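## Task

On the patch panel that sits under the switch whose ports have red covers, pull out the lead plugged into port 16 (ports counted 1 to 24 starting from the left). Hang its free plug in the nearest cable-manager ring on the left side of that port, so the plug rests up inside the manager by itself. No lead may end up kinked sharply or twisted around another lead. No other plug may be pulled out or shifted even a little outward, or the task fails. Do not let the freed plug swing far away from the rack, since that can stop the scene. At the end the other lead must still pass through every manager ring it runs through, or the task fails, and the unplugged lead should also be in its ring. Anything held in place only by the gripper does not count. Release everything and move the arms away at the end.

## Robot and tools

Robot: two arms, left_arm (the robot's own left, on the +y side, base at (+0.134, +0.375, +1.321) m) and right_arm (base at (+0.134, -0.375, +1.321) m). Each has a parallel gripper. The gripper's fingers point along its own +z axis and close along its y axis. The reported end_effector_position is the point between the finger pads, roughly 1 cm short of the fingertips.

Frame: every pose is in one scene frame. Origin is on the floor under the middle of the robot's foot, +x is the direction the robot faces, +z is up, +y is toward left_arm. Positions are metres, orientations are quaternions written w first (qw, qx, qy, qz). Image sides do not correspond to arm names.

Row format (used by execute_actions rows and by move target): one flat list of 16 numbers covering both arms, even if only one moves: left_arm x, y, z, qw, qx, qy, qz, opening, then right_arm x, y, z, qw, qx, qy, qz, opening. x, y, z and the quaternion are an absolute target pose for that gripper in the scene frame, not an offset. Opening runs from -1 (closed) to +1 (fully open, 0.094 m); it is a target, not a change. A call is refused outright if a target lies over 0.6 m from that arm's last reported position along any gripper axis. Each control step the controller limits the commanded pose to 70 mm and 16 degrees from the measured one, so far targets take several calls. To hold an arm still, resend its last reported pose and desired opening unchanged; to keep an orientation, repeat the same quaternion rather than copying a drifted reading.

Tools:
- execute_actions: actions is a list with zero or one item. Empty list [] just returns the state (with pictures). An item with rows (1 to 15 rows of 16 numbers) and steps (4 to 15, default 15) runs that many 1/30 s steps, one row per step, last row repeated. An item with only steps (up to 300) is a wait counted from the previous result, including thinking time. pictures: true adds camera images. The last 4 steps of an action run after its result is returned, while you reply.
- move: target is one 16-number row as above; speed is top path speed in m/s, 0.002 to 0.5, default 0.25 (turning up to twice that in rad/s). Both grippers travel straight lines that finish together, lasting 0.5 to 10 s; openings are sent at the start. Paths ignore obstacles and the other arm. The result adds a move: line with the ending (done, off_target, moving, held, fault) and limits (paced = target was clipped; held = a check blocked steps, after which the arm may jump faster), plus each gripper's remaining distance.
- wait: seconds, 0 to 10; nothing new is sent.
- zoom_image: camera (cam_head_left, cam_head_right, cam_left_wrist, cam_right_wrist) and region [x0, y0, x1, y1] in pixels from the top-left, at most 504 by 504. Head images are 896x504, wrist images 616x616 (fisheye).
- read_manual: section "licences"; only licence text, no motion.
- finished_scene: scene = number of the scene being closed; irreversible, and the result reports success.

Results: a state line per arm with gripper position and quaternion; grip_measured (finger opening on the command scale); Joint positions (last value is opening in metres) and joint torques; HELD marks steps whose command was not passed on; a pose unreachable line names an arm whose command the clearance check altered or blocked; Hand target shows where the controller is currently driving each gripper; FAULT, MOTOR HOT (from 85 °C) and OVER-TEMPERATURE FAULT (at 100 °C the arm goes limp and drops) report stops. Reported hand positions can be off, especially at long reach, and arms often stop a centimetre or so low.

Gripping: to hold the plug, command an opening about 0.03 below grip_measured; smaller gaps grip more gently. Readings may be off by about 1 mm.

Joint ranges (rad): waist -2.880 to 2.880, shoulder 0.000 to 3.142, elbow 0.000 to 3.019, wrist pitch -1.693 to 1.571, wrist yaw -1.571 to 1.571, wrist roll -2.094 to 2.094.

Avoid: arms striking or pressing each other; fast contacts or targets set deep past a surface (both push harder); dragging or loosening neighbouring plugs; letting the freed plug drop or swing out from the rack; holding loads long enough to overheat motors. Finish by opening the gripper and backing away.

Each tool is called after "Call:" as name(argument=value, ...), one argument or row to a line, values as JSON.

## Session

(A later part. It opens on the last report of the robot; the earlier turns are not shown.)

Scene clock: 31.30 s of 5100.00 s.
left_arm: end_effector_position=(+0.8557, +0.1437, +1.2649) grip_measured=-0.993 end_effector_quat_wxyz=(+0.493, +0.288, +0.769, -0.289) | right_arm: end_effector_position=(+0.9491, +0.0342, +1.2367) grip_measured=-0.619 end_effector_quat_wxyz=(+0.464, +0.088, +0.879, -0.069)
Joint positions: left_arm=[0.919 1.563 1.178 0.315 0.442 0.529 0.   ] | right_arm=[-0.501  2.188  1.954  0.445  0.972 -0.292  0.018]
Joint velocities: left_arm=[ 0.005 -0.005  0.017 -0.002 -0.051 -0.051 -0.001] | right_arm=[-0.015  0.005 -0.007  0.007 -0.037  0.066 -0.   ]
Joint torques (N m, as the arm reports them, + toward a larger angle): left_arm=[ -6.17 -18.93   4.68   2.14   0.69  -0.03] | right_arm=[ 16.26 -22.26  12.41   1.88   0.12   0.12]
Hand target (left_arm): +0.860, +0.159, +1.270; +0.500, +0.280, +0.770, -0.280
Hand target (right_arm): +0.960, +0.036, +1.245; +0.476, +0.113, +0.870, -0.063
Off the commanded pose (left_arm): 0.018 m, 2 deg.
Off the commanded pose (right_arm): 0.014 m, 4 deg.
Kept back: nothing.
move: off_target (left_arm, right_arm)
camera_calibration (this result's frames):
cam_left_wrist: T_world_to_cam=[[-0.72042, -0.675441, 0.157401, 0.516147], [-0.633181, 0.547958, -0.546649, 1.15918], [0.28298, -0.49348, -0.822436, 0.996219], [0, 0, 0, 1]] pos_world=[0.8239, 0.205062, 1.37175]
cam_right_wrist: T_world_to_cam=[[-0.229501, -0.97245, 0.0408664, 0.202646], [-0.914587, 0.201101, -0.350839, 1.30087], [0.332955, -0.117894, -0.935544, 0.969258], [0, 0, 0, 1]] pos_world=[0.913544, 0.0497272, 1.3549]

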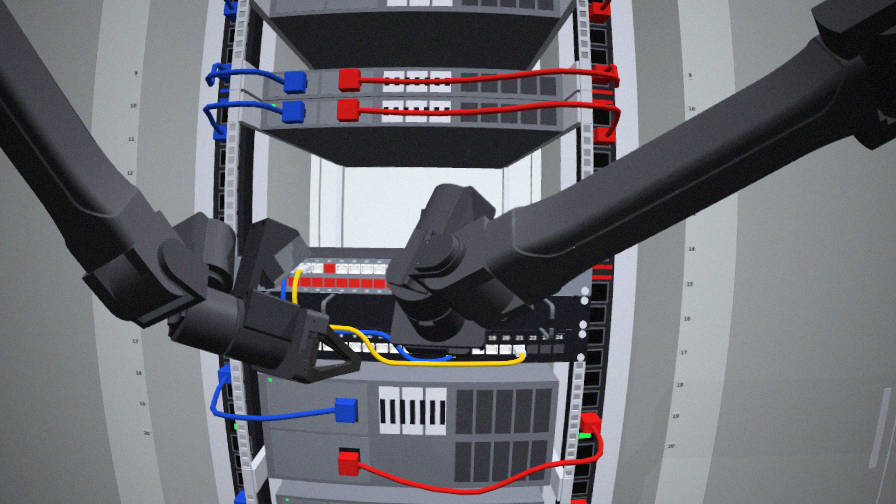

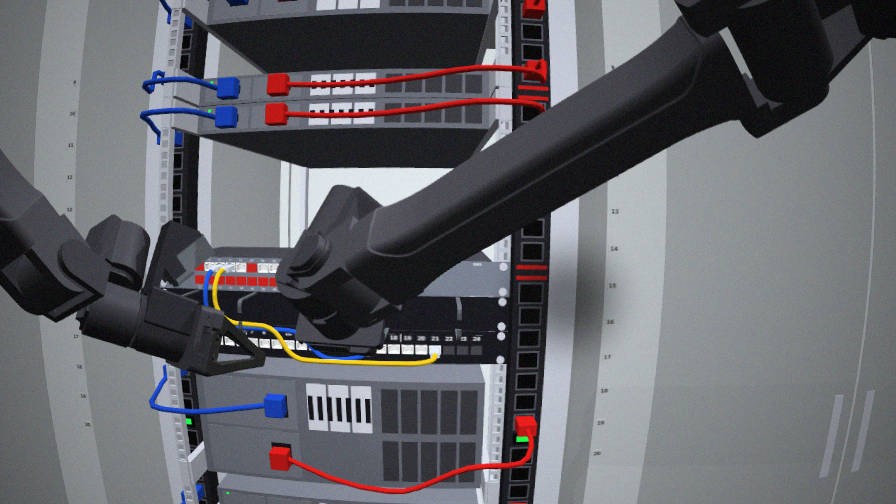

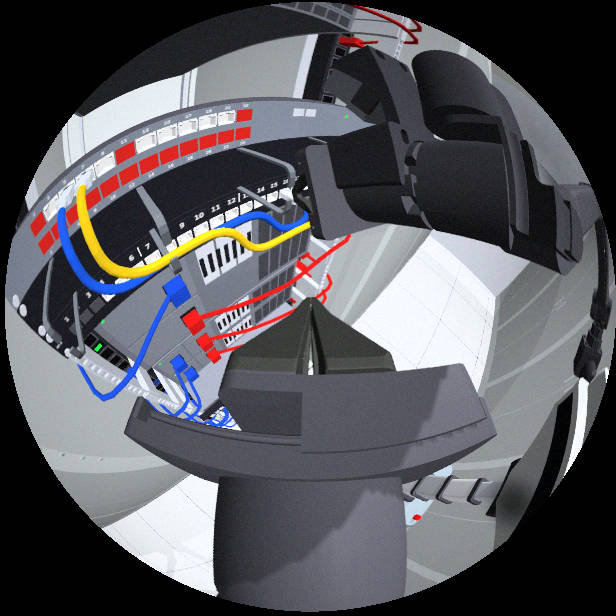

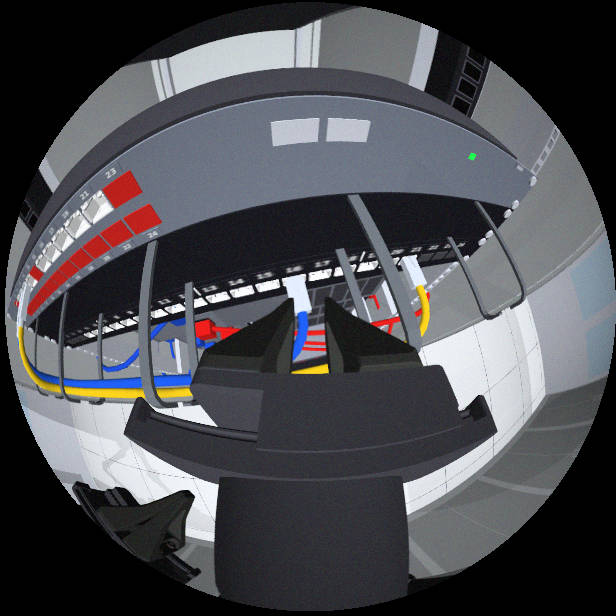

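Call:
execute_actions(
  actions=[
    {"rows":[[0.86,0.16,1.27,0.5,0.28,0.77,-0.28,-1, 0.96,0.043,1.247,0.476,0.114,0.870,-0.063,-0.62]]},
  ],
)

Call:
wait(
  seconds=0.3,
)

Scene clock: 31.77 s of 5100.00 s.
left_arm: end_effector_position=(+0.8557, +0.1437, +1.2649) grip_measured=-0.993 end_effector_quat_wxyz=(+0.493, +0.288, +0.769, -0.289) | right_arm: end_effector_position=(+0.9521, +0.0362, +1.2384) grip_measured=-0.619 end_effector_quat_wxyz=(+0.465, +0.094, +0.877, -0.070)
Joint positions: left_arm=[0.919 1.563 1.178 0.315 0.442 0.529 0.   ] | right_arm=[-0.499  2.2    1.978  0.445  0.982 -0.292  0.018]
Joint velocities: left_arm=[-0.005 -0.005 -0.002 -0.002 -0.022 -0.066  0.001] | right_arm=[-0.015 -0.015  0.027 -0.017 -0.066 -0.007  0.001]
Joint torques (N m, as the arm reports them, + toward a larger angle): left_arm=[ -6.1  -18.82   4.74   2.14   0.68  -0.04] | right_arm=[ 16.78 -21.61  12.24   1.81   0.05   0.08]
Steps of this call (steps 1 to 3: nothing new was sent; steps 4 to 14: the first 11 steps of this action). Readings (end_effector_position):
4: left_arm (+0.8557, +0.1437, +1.2649) | right_arm (+0.9492, +0.0342, +1.2368)
5: left_arm (+0.8557, +0.1437, +1.2649) | right_arm (+0.9494, +0.0346, +1.2368)
7: left_arm (+0.8557, +0.1437, +1.2649) | right_arm (+0.9505, +0.0361, +1.2375)
11: left_arm (+0.8557, +0.1437, +1.2649) | right_arm (+0.9516, +0.0364, +1.2378)
14: the state above

Scene clock: 32.20 s of 5100.00 s.
left_arm: end_effector_position=(+0.8557, +0.1437, +1.2649) grip_measured=-0.993 end_effector_quat_wxyz=(+0.493, +0.288, +0.769, -0.289) | right_arm: end_effector_position=(+0.9524, +0.0361, +1.2387) grip_measured=-0.619 end_effector_quat_wxyz=(+0.465, +0.094, +0.877, -0.070)
Joint positions: left_arm=[0.919 1.563 1.178 0.315 0.442 0.529 0.   ] | right_arm=[-0.499  2.2    1.979  0.445  0.982 -0.292  0.018]
Joint velocities: left_arm=[-0.015 -0.005  0.012  0.002  0.007 -0.007 -0.   ] | right_arm=[ 0.005 -0.005 -0.007 -0.022 -0.022 -0.037 -0.   ]
Joint torques (N m, as the arm reports them, + toward a larger angle): left_arm=[ -6.05 -18.97   4.75   2.1    0.69  -0.03] | right_arm=[ 16.6  -21.97  12.11   1.81   0.04   0.05]
Hand target (left_arm): +0.860, +0.160, +1.270; +0.500, +0.280, +0.770, -0.280
Hand target (right_arm): +0.959, +0.043, +1.247; +0.476, +0.114, +0.870, -0.063
Off the commanded pose (left_arm): 0.018 m, 2 deg.
Off the commanded pose (right_arm): 0.013 m, 3 deg.
Kept back: nothing.
Steps of this call (steps 1 to 4: the last 4 steps of your previous action; steps 5 to 13: nothing new was sent). Readings (end_effector_position):
1: left_arm (+0.8557, +0.1437, +1.2649) | right_arm (+0.9522, +0.0361, +1.2386)
2: left_arm (+0.8557, +0.1437, +1.2649) | right_arm (+0.9524, +0.0361, +1.2387)
4: left_arm (+0.8557, +0.1437, +1.2649) | right_arm (+0.9524, +0.0361, +1.2387)
8: left_arm (+0.8557, +0.1437, +1.2649) | right_arm (+0.9524, +0.0361, +1.2387)
13: the state above
camera_calibration (this result's frames):
cam_left_wrist: T_world_to_cam=[[-0.72042, -0.675441, 0.157401, 0.516147], [-0.633181, 0.547958, -0.546649, 1.15918], [0.28298, -0.49348, -0.822436, 0.996219], [0, 0, 0, 1]] pos_world=[0.8239, 0.205062, 1.37175]
cam_right_wrist: T_world_to_cam=[[-0.242822, -0.969361, 0.0371171, 0.222428], [-0.909886, 0.214323, -0.355208, 1.30465], [0.336369, -0.120025, -0.93405, 0.965233], [0, 0, 0, 1]] pos_world=[0.916418, 0.0518489, 1.35674]

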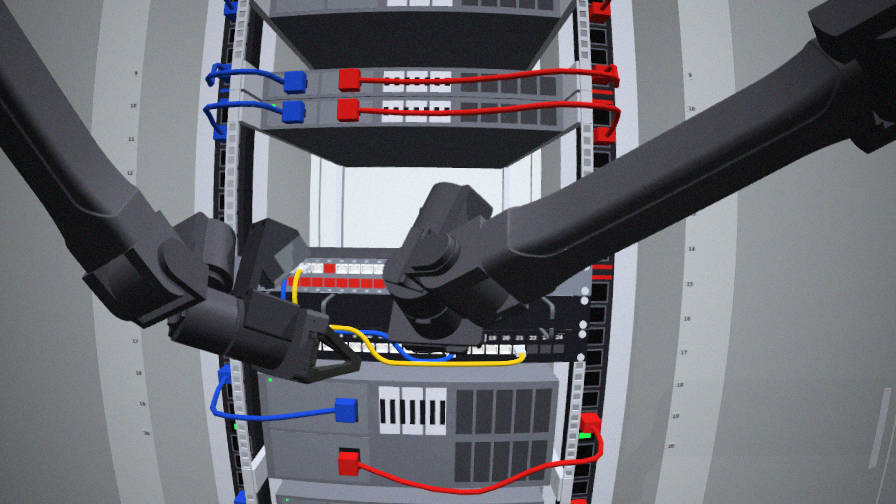

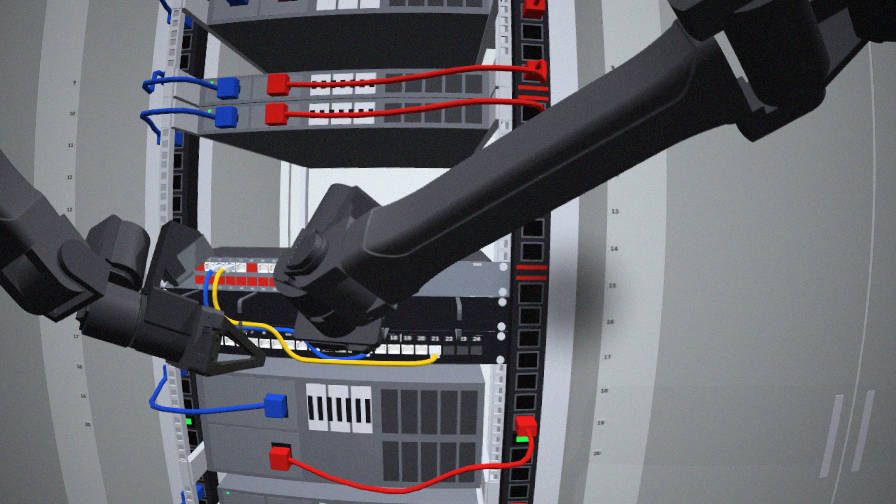

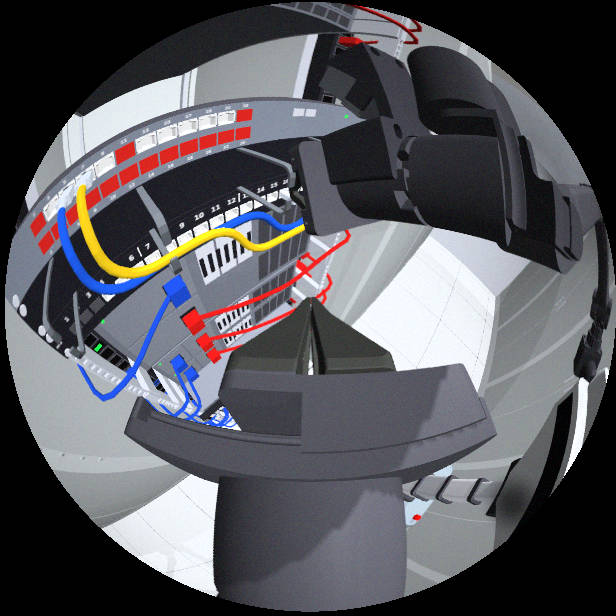

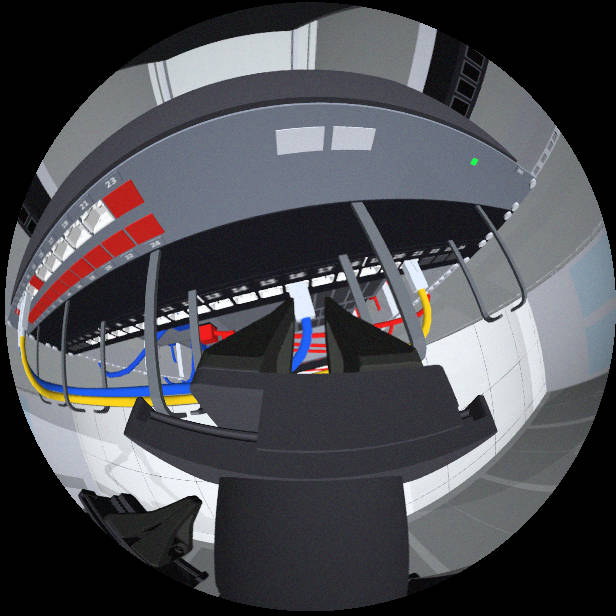

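Call:
execute_actions(
  actions=[
    {"rows":[[0.86,0.16,1.27,0.5,0.28,0.77,-0.28,-1, 0.96,0.048,1.238,0.478,0.09,0.872,-0.05,-0.6]]},
  ],
)

Call:
execute_actions(
  actions=[
    {"rows":[[0.86,0.16,1.27,0.5,0.28,0.77,-0.28,-1, 0.96,0.048,1.230,0.478,0.09,0.872,-0.05,-0.6]]},
  ],
  pictures=true,
)

Scene clock: 32.70 s of 5100.00 s.
left_arm: end_effector_position=(+0.8557, +0.1437, +1.2649) grip_measured=-0.993 end_effector_quat_wxyz=(+0.493, +0.288, +0.769, -0.289) | right_arm: end_effector_position=(+0.9545, +0.0433, +1.2393) grip_measured=-0.601 end_effector_quat_wxyz=(+0.472, +0.084, +0.876, -0.053)
Joint positions: left_arm=[0.919 1.563 1.178 0.315 0.442 0.529 0.   ] | right_arm=[-0.499  2.202  1.979  0.445  0.939 -0.292  0.019]
Joint velocities: left_arm=[-0.015  0.005 -0.002 -0.012 -0.007  0.022 -0.001] | right_arm=[ 0.005  0.015 -0.007 -0.017 -0.066 -0.022 -0.001]
Joint torques (N m, as the arm reports them, + toward a larger angle): left_arm=[ -6.17 -18.85   4.72   2.13   0.68  -0.04] | right_arm=[ 16.53 -22.24  11.15   1.59  -0.37  -0.03]
Steps of this call (steps 1 to 4: nothing new was sent; steps 5 to 15: the first 11 steps of this action). Readings (end_effector_position):
5: left_arm (+0.8557, +0.1437, +1.2649) | right_arm (+0.9537, +0.0393, +1.2395)
6: left_arm (+0.8557, +0.1437, +1.2649) | right_arm (+0.9544, +0.0416, +1.2397)
8: left_arm (+0.8557, +0.1437, +1.2649) | right_arm (+0.9549, +0.0428, +1.2400)
12: left_arm (+0.8557, +0.1437, +1.2649) | right_arm (+0.9546, +0.0432, +1.2395)
15: the state above

Scene clock: 33.20 s of 5100.00 s.
left_arm: end_effector_position=(+0.8557, +0.1437, +1.2649) grip_measured=-0.993 end_effector_quat_wxyz=(+0.493, +0.288, +0.769, -0.289) | right_arm: end_effector_position=(+0.9522, +0.0467, +1.2346) grip_measured=-0.601 end_effector_quat_wxyz=(+0.472, +0.080, +0.877, -0.051)
Joint positions: left_arm=[0.919 1.563 1.178 0.315 0.442 0.529 0.   ] | right_arm=[-0.499  2.209  1.979  0.446  0.933 -0.292  0.019]
Joint velocities: left_arm=[ 0.005 -0.005  0.022  0.012  0.037 -0.066  0.001] | right_arm=[ 0.005 -0.015 -0.022  0.002 -0.022 -0.051 -0.001]
Joint torques (N m, as the arm reports them, + toward a larger angle): left_arm=[ -6.07 -18.78   4.73   2.17   0.68  -0.04] | right_arm=[ 15.53 -21.86  11.49   1.67  -0.36   0.  ]
Off your previous action's commanded pose (left_arm): 0.018 m, 2 deg at its last step (step 4 of this call).
Off your previous action's commanded pose (right_arm): 0.007 m, 1 deg at its last step (step 4 of this call).
Steps of this call (steps 1 to 4: the last 4 steps of your previous action; steps 5 to 15: the first 11 steps of this action). Readings (end_effector_position):
5: left_arm (+0.8557, +0.1437, +1.2649) | right_arm (+0.9544, +0.0440, +1.2389)
6: left_arm (+0.8557, +0.1437, +1.2649) | right_arm (+0.9543, +0.0445, +1.2387)
8: left_arm (+0.8557, +0.1437, +1.2649) | right_arm (+0.9536, +0.0455, +1.2371)
12: left_arm (+0.8557, +0.1437, +1.2649) | right_arm (+0.9522, +0.0467, +1.2346)
15: the state above
camera_calibration (this result's frames):
cam_left_wrist: T_world_to_cam=[[-0.72042, -0.675441, 0.157401, 0.516147], [-0.633181, 0.547958, -0.546649, 1.15918], [0.28298, -0.49348, -0.822436, 0.996219], [0, 0, 0, 1]] pos_world=[0.8239, 0.205062, 1.37175]
cam_right_wrist: T_world_to_cam=[[-0.200073, -0.979656, 0.0156451, 0.219099], [-0.913981, 0.18086, -0.363219, 1.31616], [0.353, -0.0869697, -0.931572, 0.94228], [0, 0, 0, 1]] pos_world=[0.914153, 0.0585518, 1.35243]

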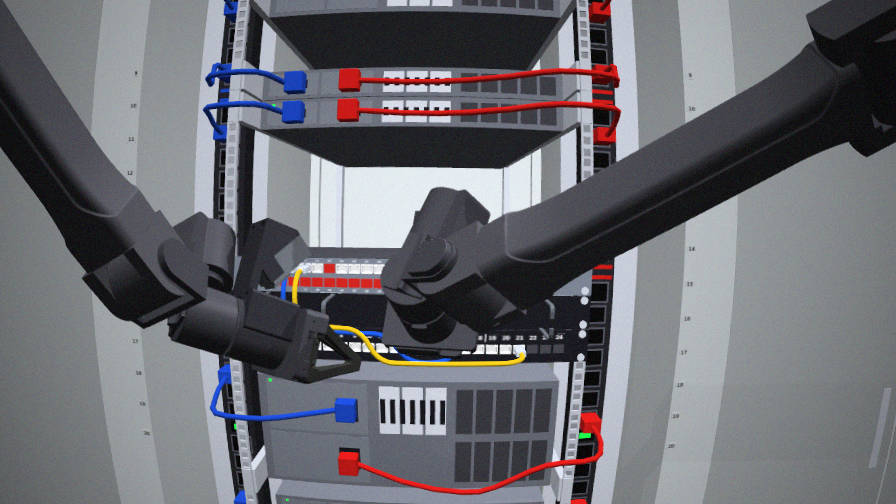

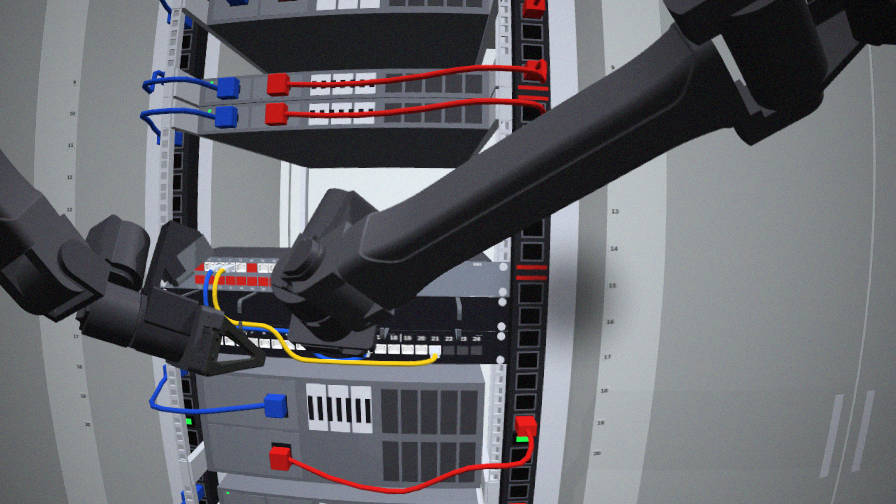

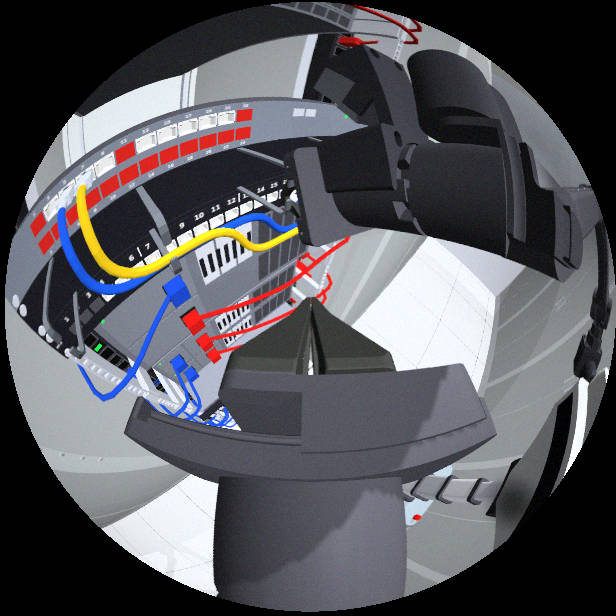

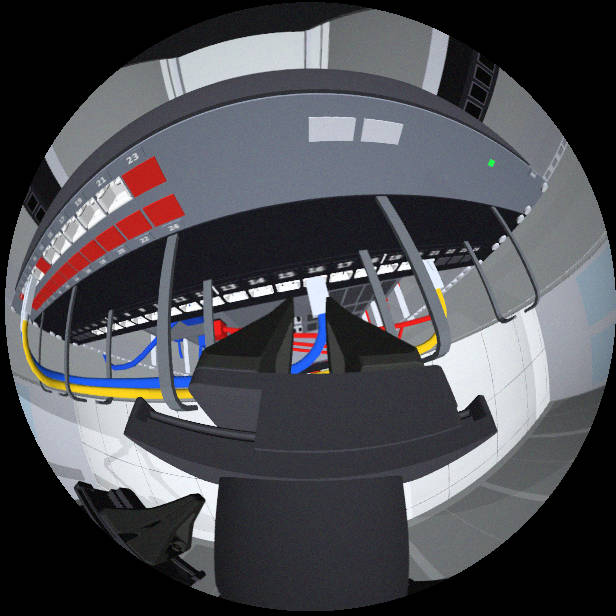

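Call:
execute_actions(
  actions=[
    {"rows":[[0.86,0.16,1.27,0.5,0.28,0.77,-0.28,-1, 0.964,0.036,1.228,0.478,0.09,0.872,-0.05,-0.55]]},
  ],
)

Call:
execute_actions(
  actions=[
    {"rows":[[0.86,0.16,1.27,0.5,0.28,0.77,-0.28,-1, 0.966,0.030,1.226,0.478,0.09,0.872,-0.05,-0.55]]},
  ],
)

Scene clock: 33.70 s of 5100.00 s.
left_arm: end_effector_position=(+0.8557, +0.1437, +1.2649) grip_measured=-0.993 end_effector_quat_wxyz=(+0.493, +0.288, +0.769, -0.289) | right_arm: end_effector_position=(+0.9528, +0.0475, +1.2347) grip_measured=-0.551 end_effector_quat_wxyz=(+0.473, +0.078, +0.876, -0.049)
Joint positions: left_arm=[0.919 1.563 1.178 0.315 0.442 0.529 0.   ] | right_arm=[-0.499  2.209  1.979  0.446  0.926 -0.292  0.021]
Joint velocities: left_arm=[-0.024 -0.005 -0.012  0.007 -0.051 -0.022  0.   ] | right_arm=[-0.015  0.005  0.002  0.002  0.007 -0.007  0.   ]
Joint torques (N m, as the arm reports them, + toward a larger angle): left_arm=[ -6.1  -18.89   4.73   2.13   0.69  -0.04] | right_arm=[ 14.22 -23.22   9.37   1.59  -0.64   0.1 ]
Off your previous action's commanded pose (left_arm): 0.018 m, 2 deg at its last step (step 4 of this call).
Off your previous action's commanded pose (right_arm): 0.009 m, 1 deg at its last step (step 4 of this call).
Steps of this call (steps 1 to 4: the last 4 steps of your previous action; steps 5 to 15: the first 11 steps of this action). Readings (end_effector_position):
5: left_arm (+0.8557, +0.1437, +1.2649) | right_arm (+0.9526, +0.0472, +1.2346)
6: left_arm (+0.8557, +0.1437, +1.2649) | right_arm (+0.9527, +0.0475, +1.2347)
8: left_arm (+0.8557, +0.1437, +1.2649) | right_arm (+0.9528, +0.0475, +1.2347)
12: left_arm (+0.8557, +0.1437, +1.2649) | right_arm (+0.9528, +0.0475, +1.2347)
15: the state above

Scene clock: 34.20 s of 5100.00 s.
left_arm: end_effector_position=(+0.8557, +0.1437, +1.2649) grip_measured=-0.993 end_effector_quat_wxyz=(+0.493, +0.288, +0.769, -0.289) | right_arm: end_effector_position=(+0.9530, +0.0476, +1.2346) grip_measured=-0.551 end_effector_quat_wxyz=(+0.473, +0.078, +0.876, -0.048)
Joint positions: left_arm=[0.919 1.563 1.178 0.315 0.442 0.529 0.   ] | right_arm=[-0.5    2.209  1.979  0.446  0.924 -0.292  0.021]
Joint velocities: left_arm=[ 0.005  0.005  0.017 -0.017 -0.022  0.037  0.001] | right_arm=[ 0.005 -0.005 -0.007 -0.012  0.007  0.022  0.001]
Joint torques (N m, as the arm reports them, + toward a larger angle): left_arm=[ -6.08 -18.84   4.73   2.15   0.68  -0.04] | right_arm=[ 13.9  -23.99   8.34   1.65  -0.85   0.07]
Off your previous action's commanded pose (left_arm): 0.018 m, 2 deg at its last step (step 4 of this call).
Off your previous action's commanded pose (right_arm): 0.017 m, 2 deg at its last step (step 4 of this call).
Steps of this call (steps 1 to 4: the last 4 steps of your previous action; steps 5 to 15: the first 11 steps of this action). Readings (end_effector_position):
5: left_arm (+0.8557, +0.1437, +1.2649) | right_arm (+0.9530, +0.0476, +1.2346)
6: left_arm (+0.8557, +0.1437, +1.2649) | right_arm (+0.9530, +0.0476, +1.2346)
8: left_arm (+0.8557, +0.1437, +1.2649) | right_arm (+0.9530, +0.0476, +1.2346)
12: left_arm (+0.8557, +0.1437, +1.2649) | right_arm (+0.9530, +0.0476, +1.2346)
15: the state above

Call:
execute_actions(
  actions=[
    {"rows":[[0.86,0.16,1.27,0.5,0.28,0.77,-0.28,-1, 0.969,0.024,1.223,0.477,0.1,0.871,-0.056,-0.55]]},
  ],
  pictures=true,
)

Scene clock: 34.70 s of 5100.00 s.
left_arm: end_effector_position=(+0.8557, +0.1437, +1.2649) grip_measured=-0.993 end_effector_quat_wxyz=(+0.493, +0.288, +0.769, -0.289) | right_arm: end_effector_position=(+0.9531, +0.0473, +1.2344) grip_measured=-0.551 end_effector_quat_wxyz=(+0.473, +0.081, +0.876, -0.047)
Joint positions: left_arm=[0.919 1.563 1.178 0.315 0.442 0.529 0.   ] | right_arm=[-0.5    2.209  1.979  0.446  0.924 -0.285  0.021]
Joint velocities: left_arm=[-0.005 -0.005 -0.007 -0.017  0.037 -0.007 -0.001] | right_arm=[-0.005  0.005 -0.007 -0.002  0.022 -0.022 -0.001]
Joint torques (N m, as the arm reports them, + toward a larger angle): left_arm=[ -6.14 -18.83   4.74   2.15   0.68  -0.03] | right_arm=[ 13.08 -23.99   9.1    1.73  -0.35   0.12]
Off your previous action's commanded pose (left_arm): 0.018 m, 2 deg at its last step (step 4 of this call).
Off your previous action's commanded pose (right_arm): 0.024 m, 2 deg at its last step (step 4 of this call).
Steps of this call (steps 1 to 4: the last 4 steps of your previous action; steps 5 to 15: the first 11 steps of this action). Readings (end_effector_position):
5: left_arm (+0.8557, +0.1437, +1.2649) | right_arm (+0.9531, +0.0473, +1.2344)
6: left_arm (+0.8557, +0.1437, +1.2649) | right_arm (+0.9531, +0.0473, +1.2344)
8: left_arm (+0.8557, +0.1437, +1.2649) | right_arm (+0.9531, +0.0473, +1.2344)
12: left_arm (+0.8557, +0.1437, +1.2649) | right_arm (+0.9531, +0.0473, +1.2344)
15: the state above
camera_calibration (this result's frames):
cam_left_wrist: T_world_to_cam=[[-0.72042, -0.675441, 0.157401, 0.516147], [-0.633181, 0.547958, -0.546649, 1.15918], [0.28298, -0.49348, -0.822436, 0.996219], [0, 0, 0, 1]] pos_world=[0.8239, 0.205062, 1.37175]
cam_right_wrist: T_world_to_cam=[[-0.198045, -0.980173, 0.0062041, 0.229553], [-0.912923, 0.182145, -0.365233, 1.31816], [0.356861, -0.0779963, -0.930896, 0.936931], [0, 0, 0, 1]] pos_world=[0.914486, 0.057983, 1.3522]

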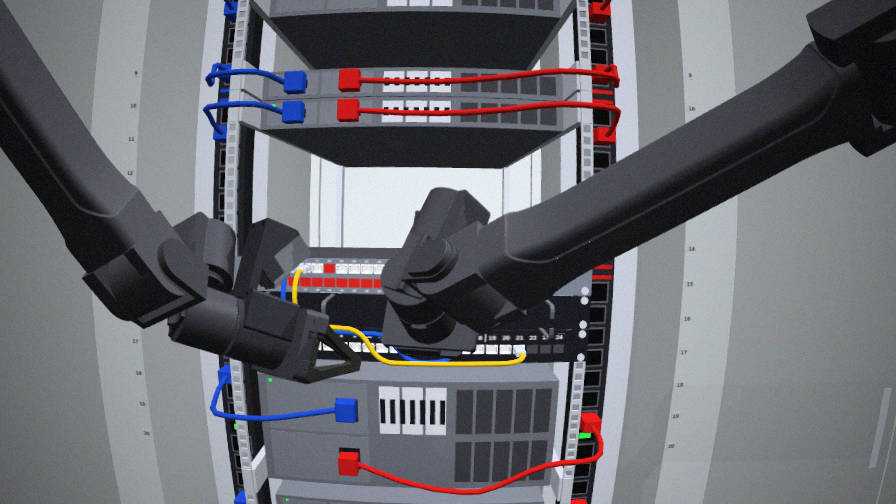

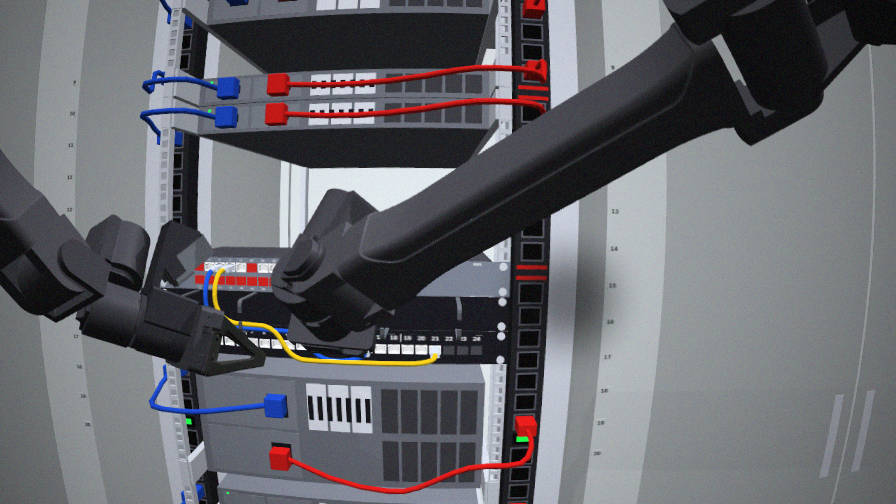

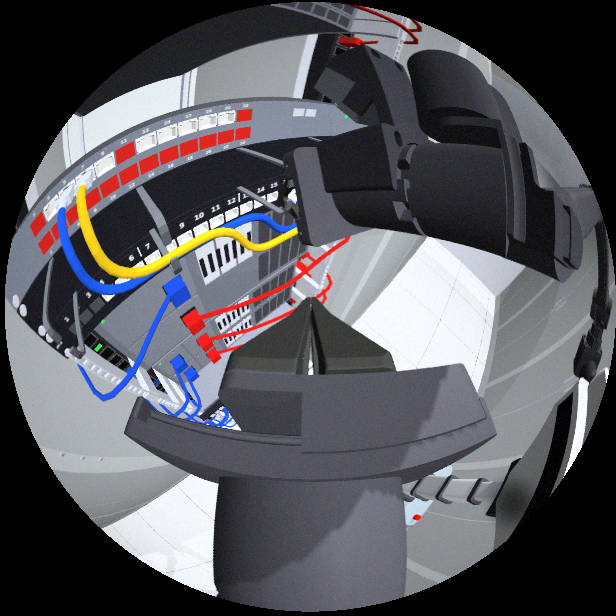

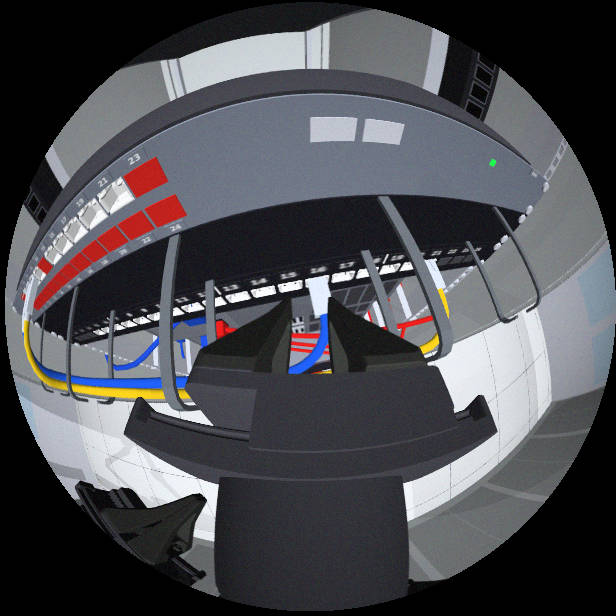

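Call:
move(
  target=[0.86,0.16,1.27,0.5,0.28,0.77,-0.28,-1, 0.92,0.04,1.29,0.519,0.06,0.852,-0.036,-0.55],
  speed=0.04,
)

Call:
move(
  target=[0.86,0.16,1.27,0.5,0.28,0.77,-0.28,-1, 0.955,0.035,1.24,0.519,0.06,0.852,-0.036,-0.55],
  speed=0.03,
)

Scene clock: 36.93 s of 5100.00 s.
left_arm: end_effector_position=(+0.8557, +0.1437, +1.2649) grip_measured=-0.993 end_effector_quat_wxyz=(+0.493, +0.288, +0.769, -0.289) | right_arm: end_effector_position=(+0.9215, +0.0384, +1.2747) grip_measured=-0.551 end_effector_quat_wxyz=(+0.511, +0.058, +0.856, -0.044)
Joint positions: left_arm=[0.919 1.563 1.178 0.315 0.442 0.529 0.   ] | right_arm=[-0.464  2.104  1.769  0.68   0.899 -0.424  0.021]
Joint velocities: left_arm=[ 0.005  0.005  0.002  0.002  0.007 -0.022 -0.001] | right_arm=[ 0.005 -0.005  0.002 -0.012  0.051 -0.007 -0.   ]
Joint torques (N m, as the arm reports them, + toward a larger angle): left_arm=[ -6.12 -18.88   4.74   2.14   0.68  -0.04] | right_arm=[ 16.49 -24.46   6.37   1.98  -0.47  -0.12]
Hand target (left_arm): +0.860, +0.160, +1.270; +0.500, +0.280, +0.770, -0.280
Hand target (right_arm): +0.921, +0.041, +1.291; +0.520, +0.060, +0.852, -0.037
Off your previous action's commanded pose (left_arm): 0.018 m, 2 deg at its last step (step 4 of this call).
Off your previous action's commanded pose (right_arm): 0.030 m, 3 deg at its last step (step 4 of this call).
Off the commanded pose (left_arm): 0.018 m, 2 deg.
Off the commanded pose (right_arm): 0.015 m, 1 deg.
Kept back: nothing.
move: off_target (left_arm, right_arm)
camera_calibration (this result's frames):
cam_left_wrist: T_world_to_cam=[[-0.72042, -0.675441, 0.157401, 0.516147], [-0.633181, 0.547958, -0.546649, 1.15918], [0.28298, -0.49348, -0.822436, 0.996219], [0, 0, 0, 1]] pos_world=[0.8239, 0.205062, 1.37175]
cam_right_wrist: T_world_to_cam=[[-0.155938, -0.987644, 0.0155619, 0.163938], [-0.885594, 0.132813, -0.445067, 1.38414], [0.437501, -0.0831844, -0.895362, 0.865576], [0, 0, 0, 1]] pos_world=[0.872659, 0.0500838, 1.38849]

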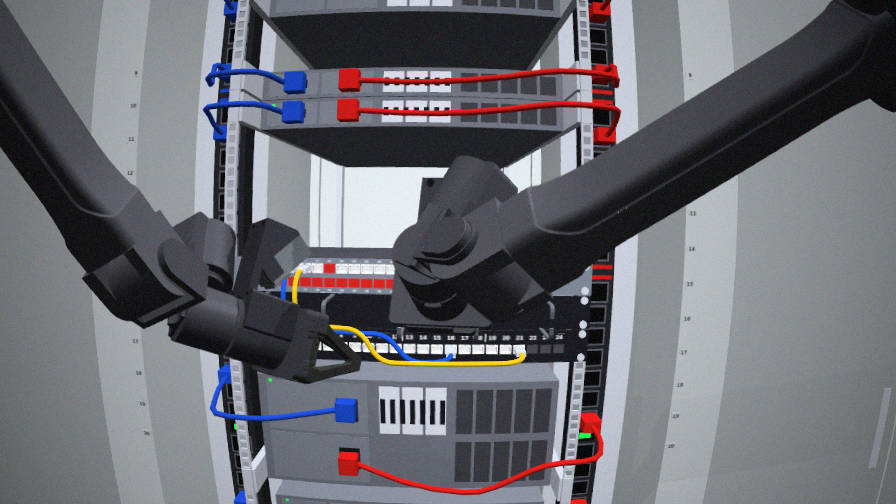

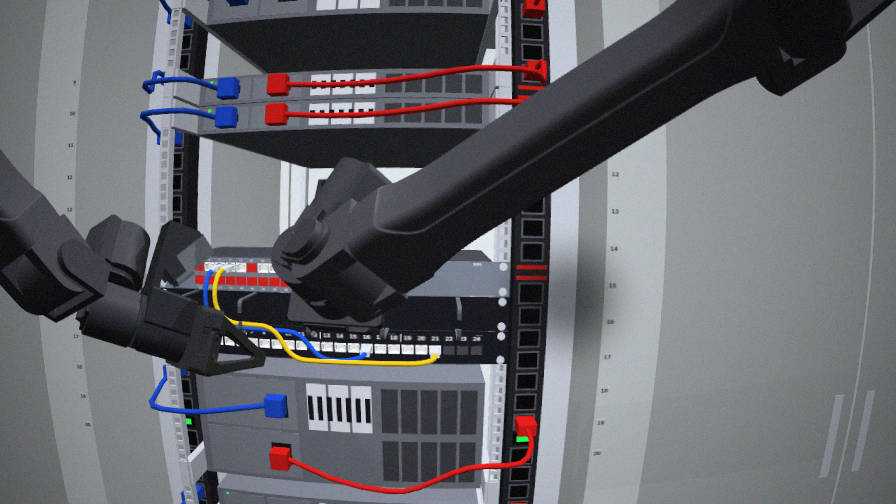

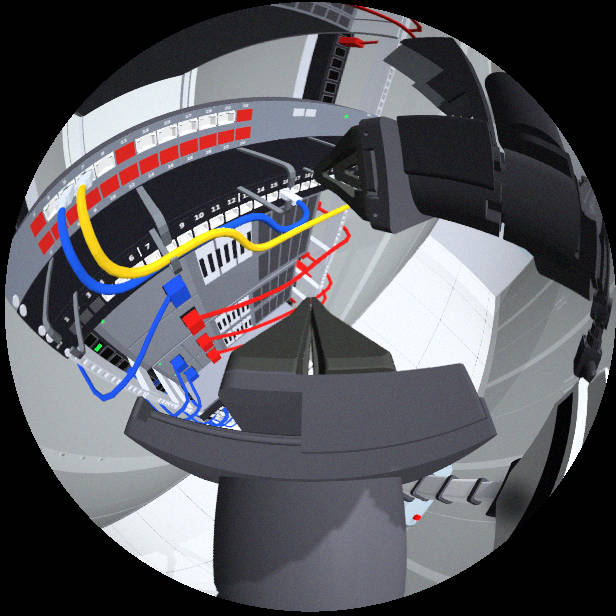

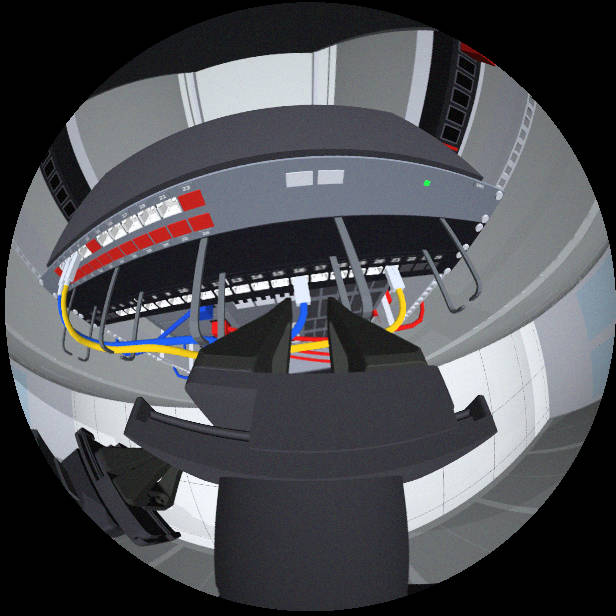

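Scene clock: 38.93 s of 5100.00 s.
left_arm: end_effector_position=(+0.8557, +0.1437, +1.2649) grip_measured=-0.993 end_effector_quat_wxyz=(+0.493, +0.288, +0.769, -0.289) | right_arm: end_effector_position=(+0.9409, +0.0389, +1.2452) grip_measured=-0.551 end_effector_quat_wxyz=(+0.516, +0.051, +0.854, -0.034)
Joint positions: left_arm=[0.919 1.563 1.178 0.315 0.442 0.529 0.   ] | right_arm=[-0.505  2.161  1.839  0.648  0.834 -0.404  0.021]
Joint velocities: left_arm=[ 0.005 -0.015 -0.002 -0.002 -0.022  0.022 -0.001] | right_arm=[-0.005 -0.024  0.007  0.002  0.022 -0.037 -0.   ]
Joint torques (N m, as the arm reports them, + toward a larger angle): left_arm=[ -6.09 -18.9    4.75   2.13   0.69  -0.03] | right_arm=[ 14.33 -20.93  11.81   0.62  -0.42   0.13]
Hand target (left_arm): +0.860, +0.160, +1.270; +0.500, +0.280, +0.770, -0.280
Hand target (right_arm): +0.954, +0.034, +1.240; +0.519, +0.060, +0.852, -0.036
Off the commanded pose (left_arm): 0.018 m, 2 deg.
Off the commanded pose (right_arm): 0.016 m, 1 deg.
Kept back: nothing.
move: off_target (left_arm, right_arm)
camera_calibration (this result's frames):
cam_left_wrist: T_world_to_cam=[[-0.72042, -0.675441, 0.157401, 0.516147], [-0.633181, 0.547958, -0.546649, 1.15918], [0.28298, -0.49348, -0.822436, 0.996219], [0, 0, 0, 1]] pos_world=[0.8239, 0.205062, 1.37175]
cam_right_wrist: T_world_to_cam=[[-0.133145, -0.991081, 0.00554819, 0.159088], [-0.883814, 0.116198, -0.453178, 1.39725], [0.448492, -0.065242, -0.891403, 0.814769], [0, 0, 0, 1]] pos_world=[0.890673, 0.0484695, 1.35861]

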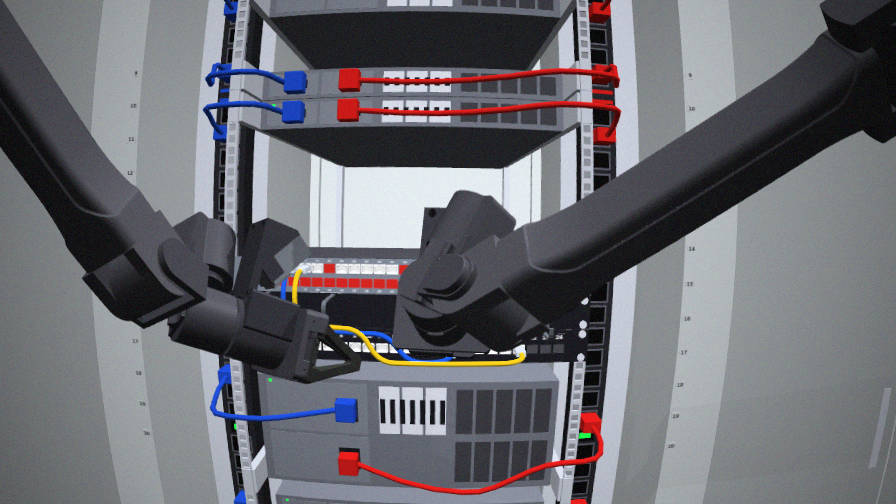

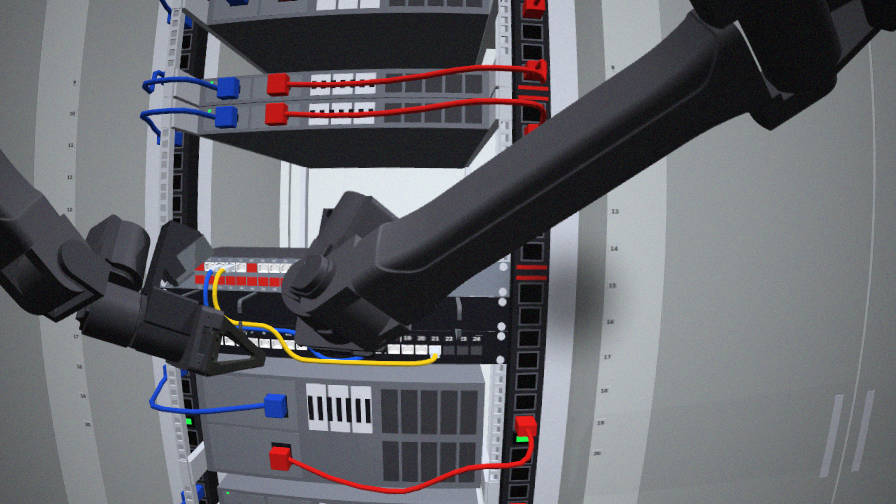

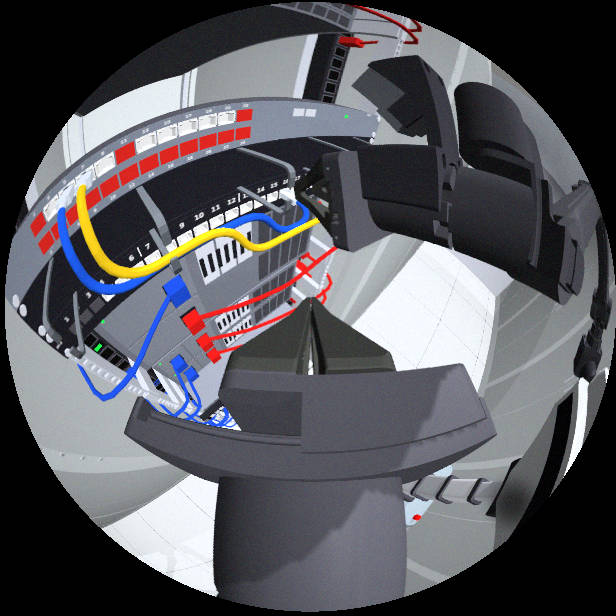

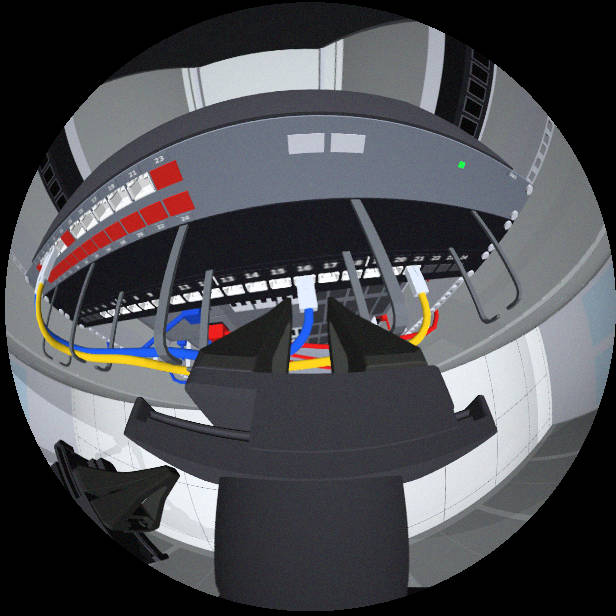

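Call:
move(
  target=[0.86,0.15,1.12,0.612,0.354,0.612,-0.354,-1, 0.970,0.035,1.221,0.519,0.06,0.852,-0.036,-0.6],
  speed=0.08,
)

Call:
zoom_image(
  camera="cam_left_wrist",
  region=[150, 30, 400, 230],
)

Scene clock: 42.27 s of 5100.00 s.
left_arm: end_effector_position=(+0.8585, +0.1424, +1.1382) grip_measured=-0.993 end_effector_quat_wxyz=(+0.610, +0.357, +0.608, -0.361) | right_arm: end_effector_position=(+0.9570, +0.0408, +1.2310) grip_measured=-0.599 end_effector_quat_wxyz=(+0.518, +0.052, +0.853, -0.031)
Joint positions: left_arm=[1.079 2.006 1.391 0.797 0.957 0.558 0.   ] | right_arm=[-0.525  2.207  1.916  0.616  0.811 -0.393  0.019]
Joint velocities: left_arm=[-0.015 -0.005  0.002  0.017  0.007  0.022 -0.   ] | right_arm=[ 0.005 -0.015  0.007 -0.007  0.007 -0.007  0.001]
Joint torques (N m, as the arm reports them, + toward a larger angle): left_arm=[ -6.61 -16.56   5.62   2.2    0.6   -0.01] | right_arm=[ 13.95 -21.6   11.75   0.58  -0.43   0.09]
Hand target (left_arm): +0.862, +0.150, +1.120; +0.611, +0.355, +0.612, -0.355
Hand target (right_arm): +0.969, +0.034, +1.221; +0.519, +0.060, +0.852, -0.036
Off the commanded pose (left_arm): 0.020 m, 1 deg.
Off the commanded pose (right_arm): 0.017 m, 1 deg.
Kept back: nothing.
move: off_target (left_arm, right_arm)
camera_calibration (this result's frames):
cam_left_wrist: T_world_to_cam=[[-0.869411, -0.494075, 0.00384901, 0.814051], [-0.288957, 0.502119, -0.815096, 1.10894], [0.400786, -0.709765, -0.579314, 0.543465], [0, 0, 0, 1]] pos_world=[0.810366, 0.231116, 1.21559]
cam_right_wrist: T_world_to_cam=[[-0.132998, -0.991116, 0.0000124877, 0.169885], [-0.881636, 0.118301, -0.456861, 1.40718], [0.452801, -0.0607725, -0.889538, 0.788412], [0, 0, 0, 1]] pos_world=[0.906226, 0.0498188, 1.34421]

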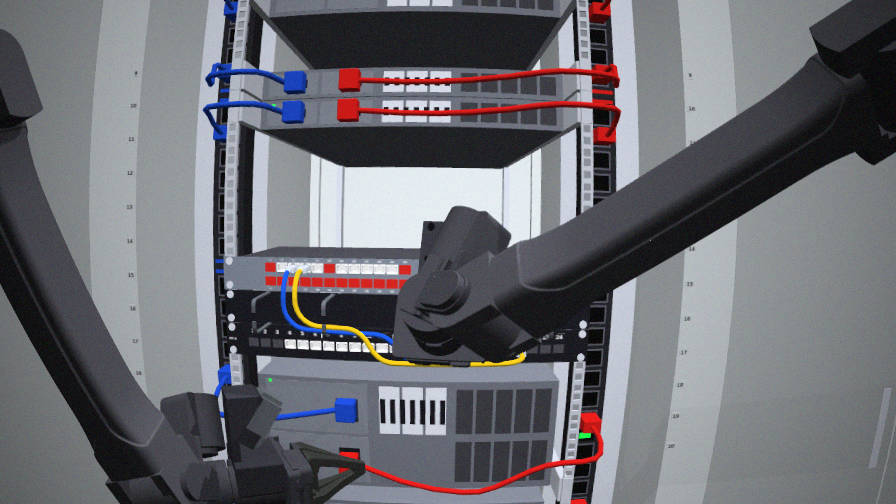

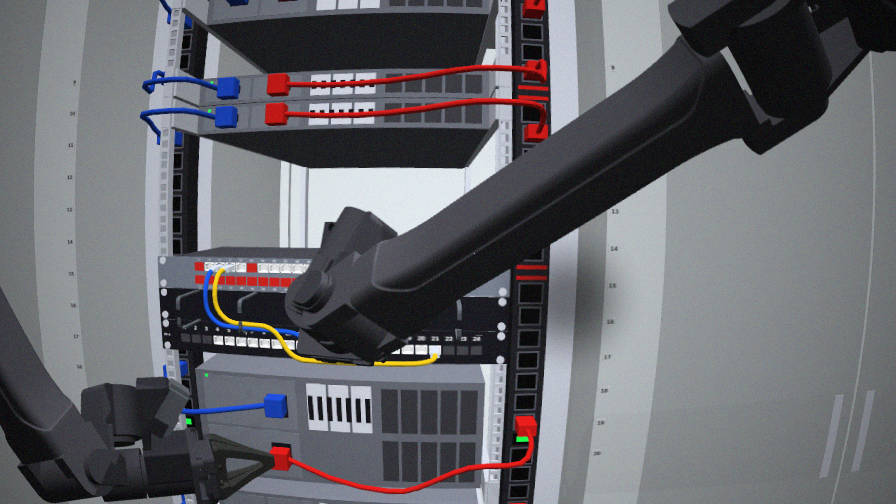

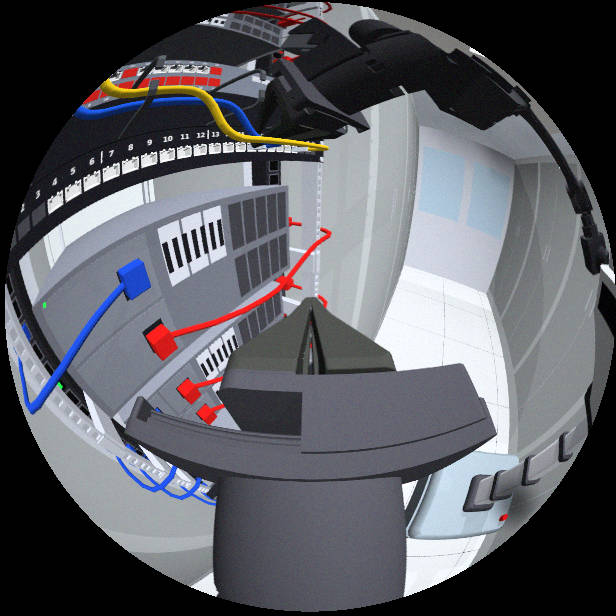

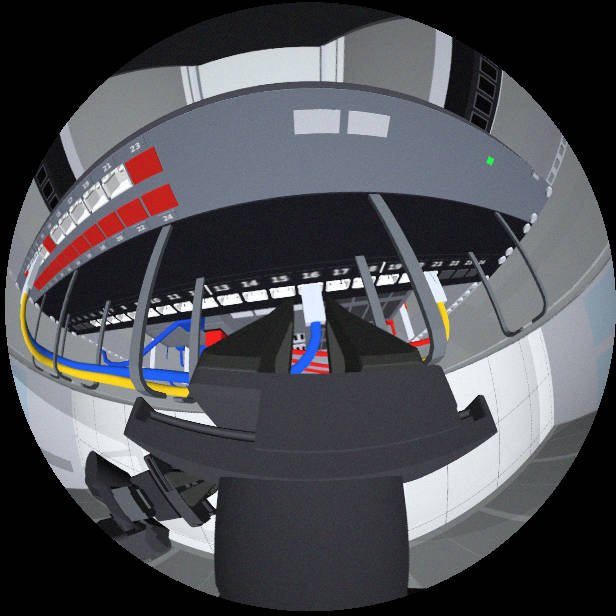

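Region (150, 30, 400, 230) of cam_left_wrist's 616x616 image, scaled by 2.016, with more detail than that image has; it fills the top 403 rows of this view, and the rest is white.

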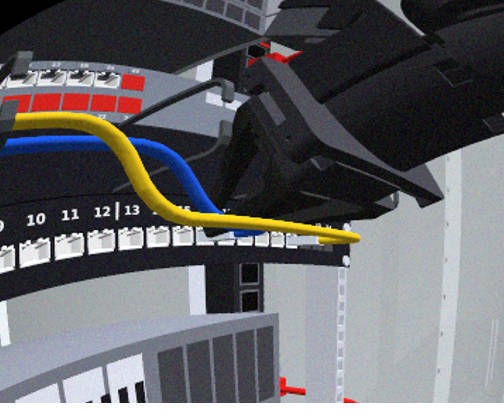

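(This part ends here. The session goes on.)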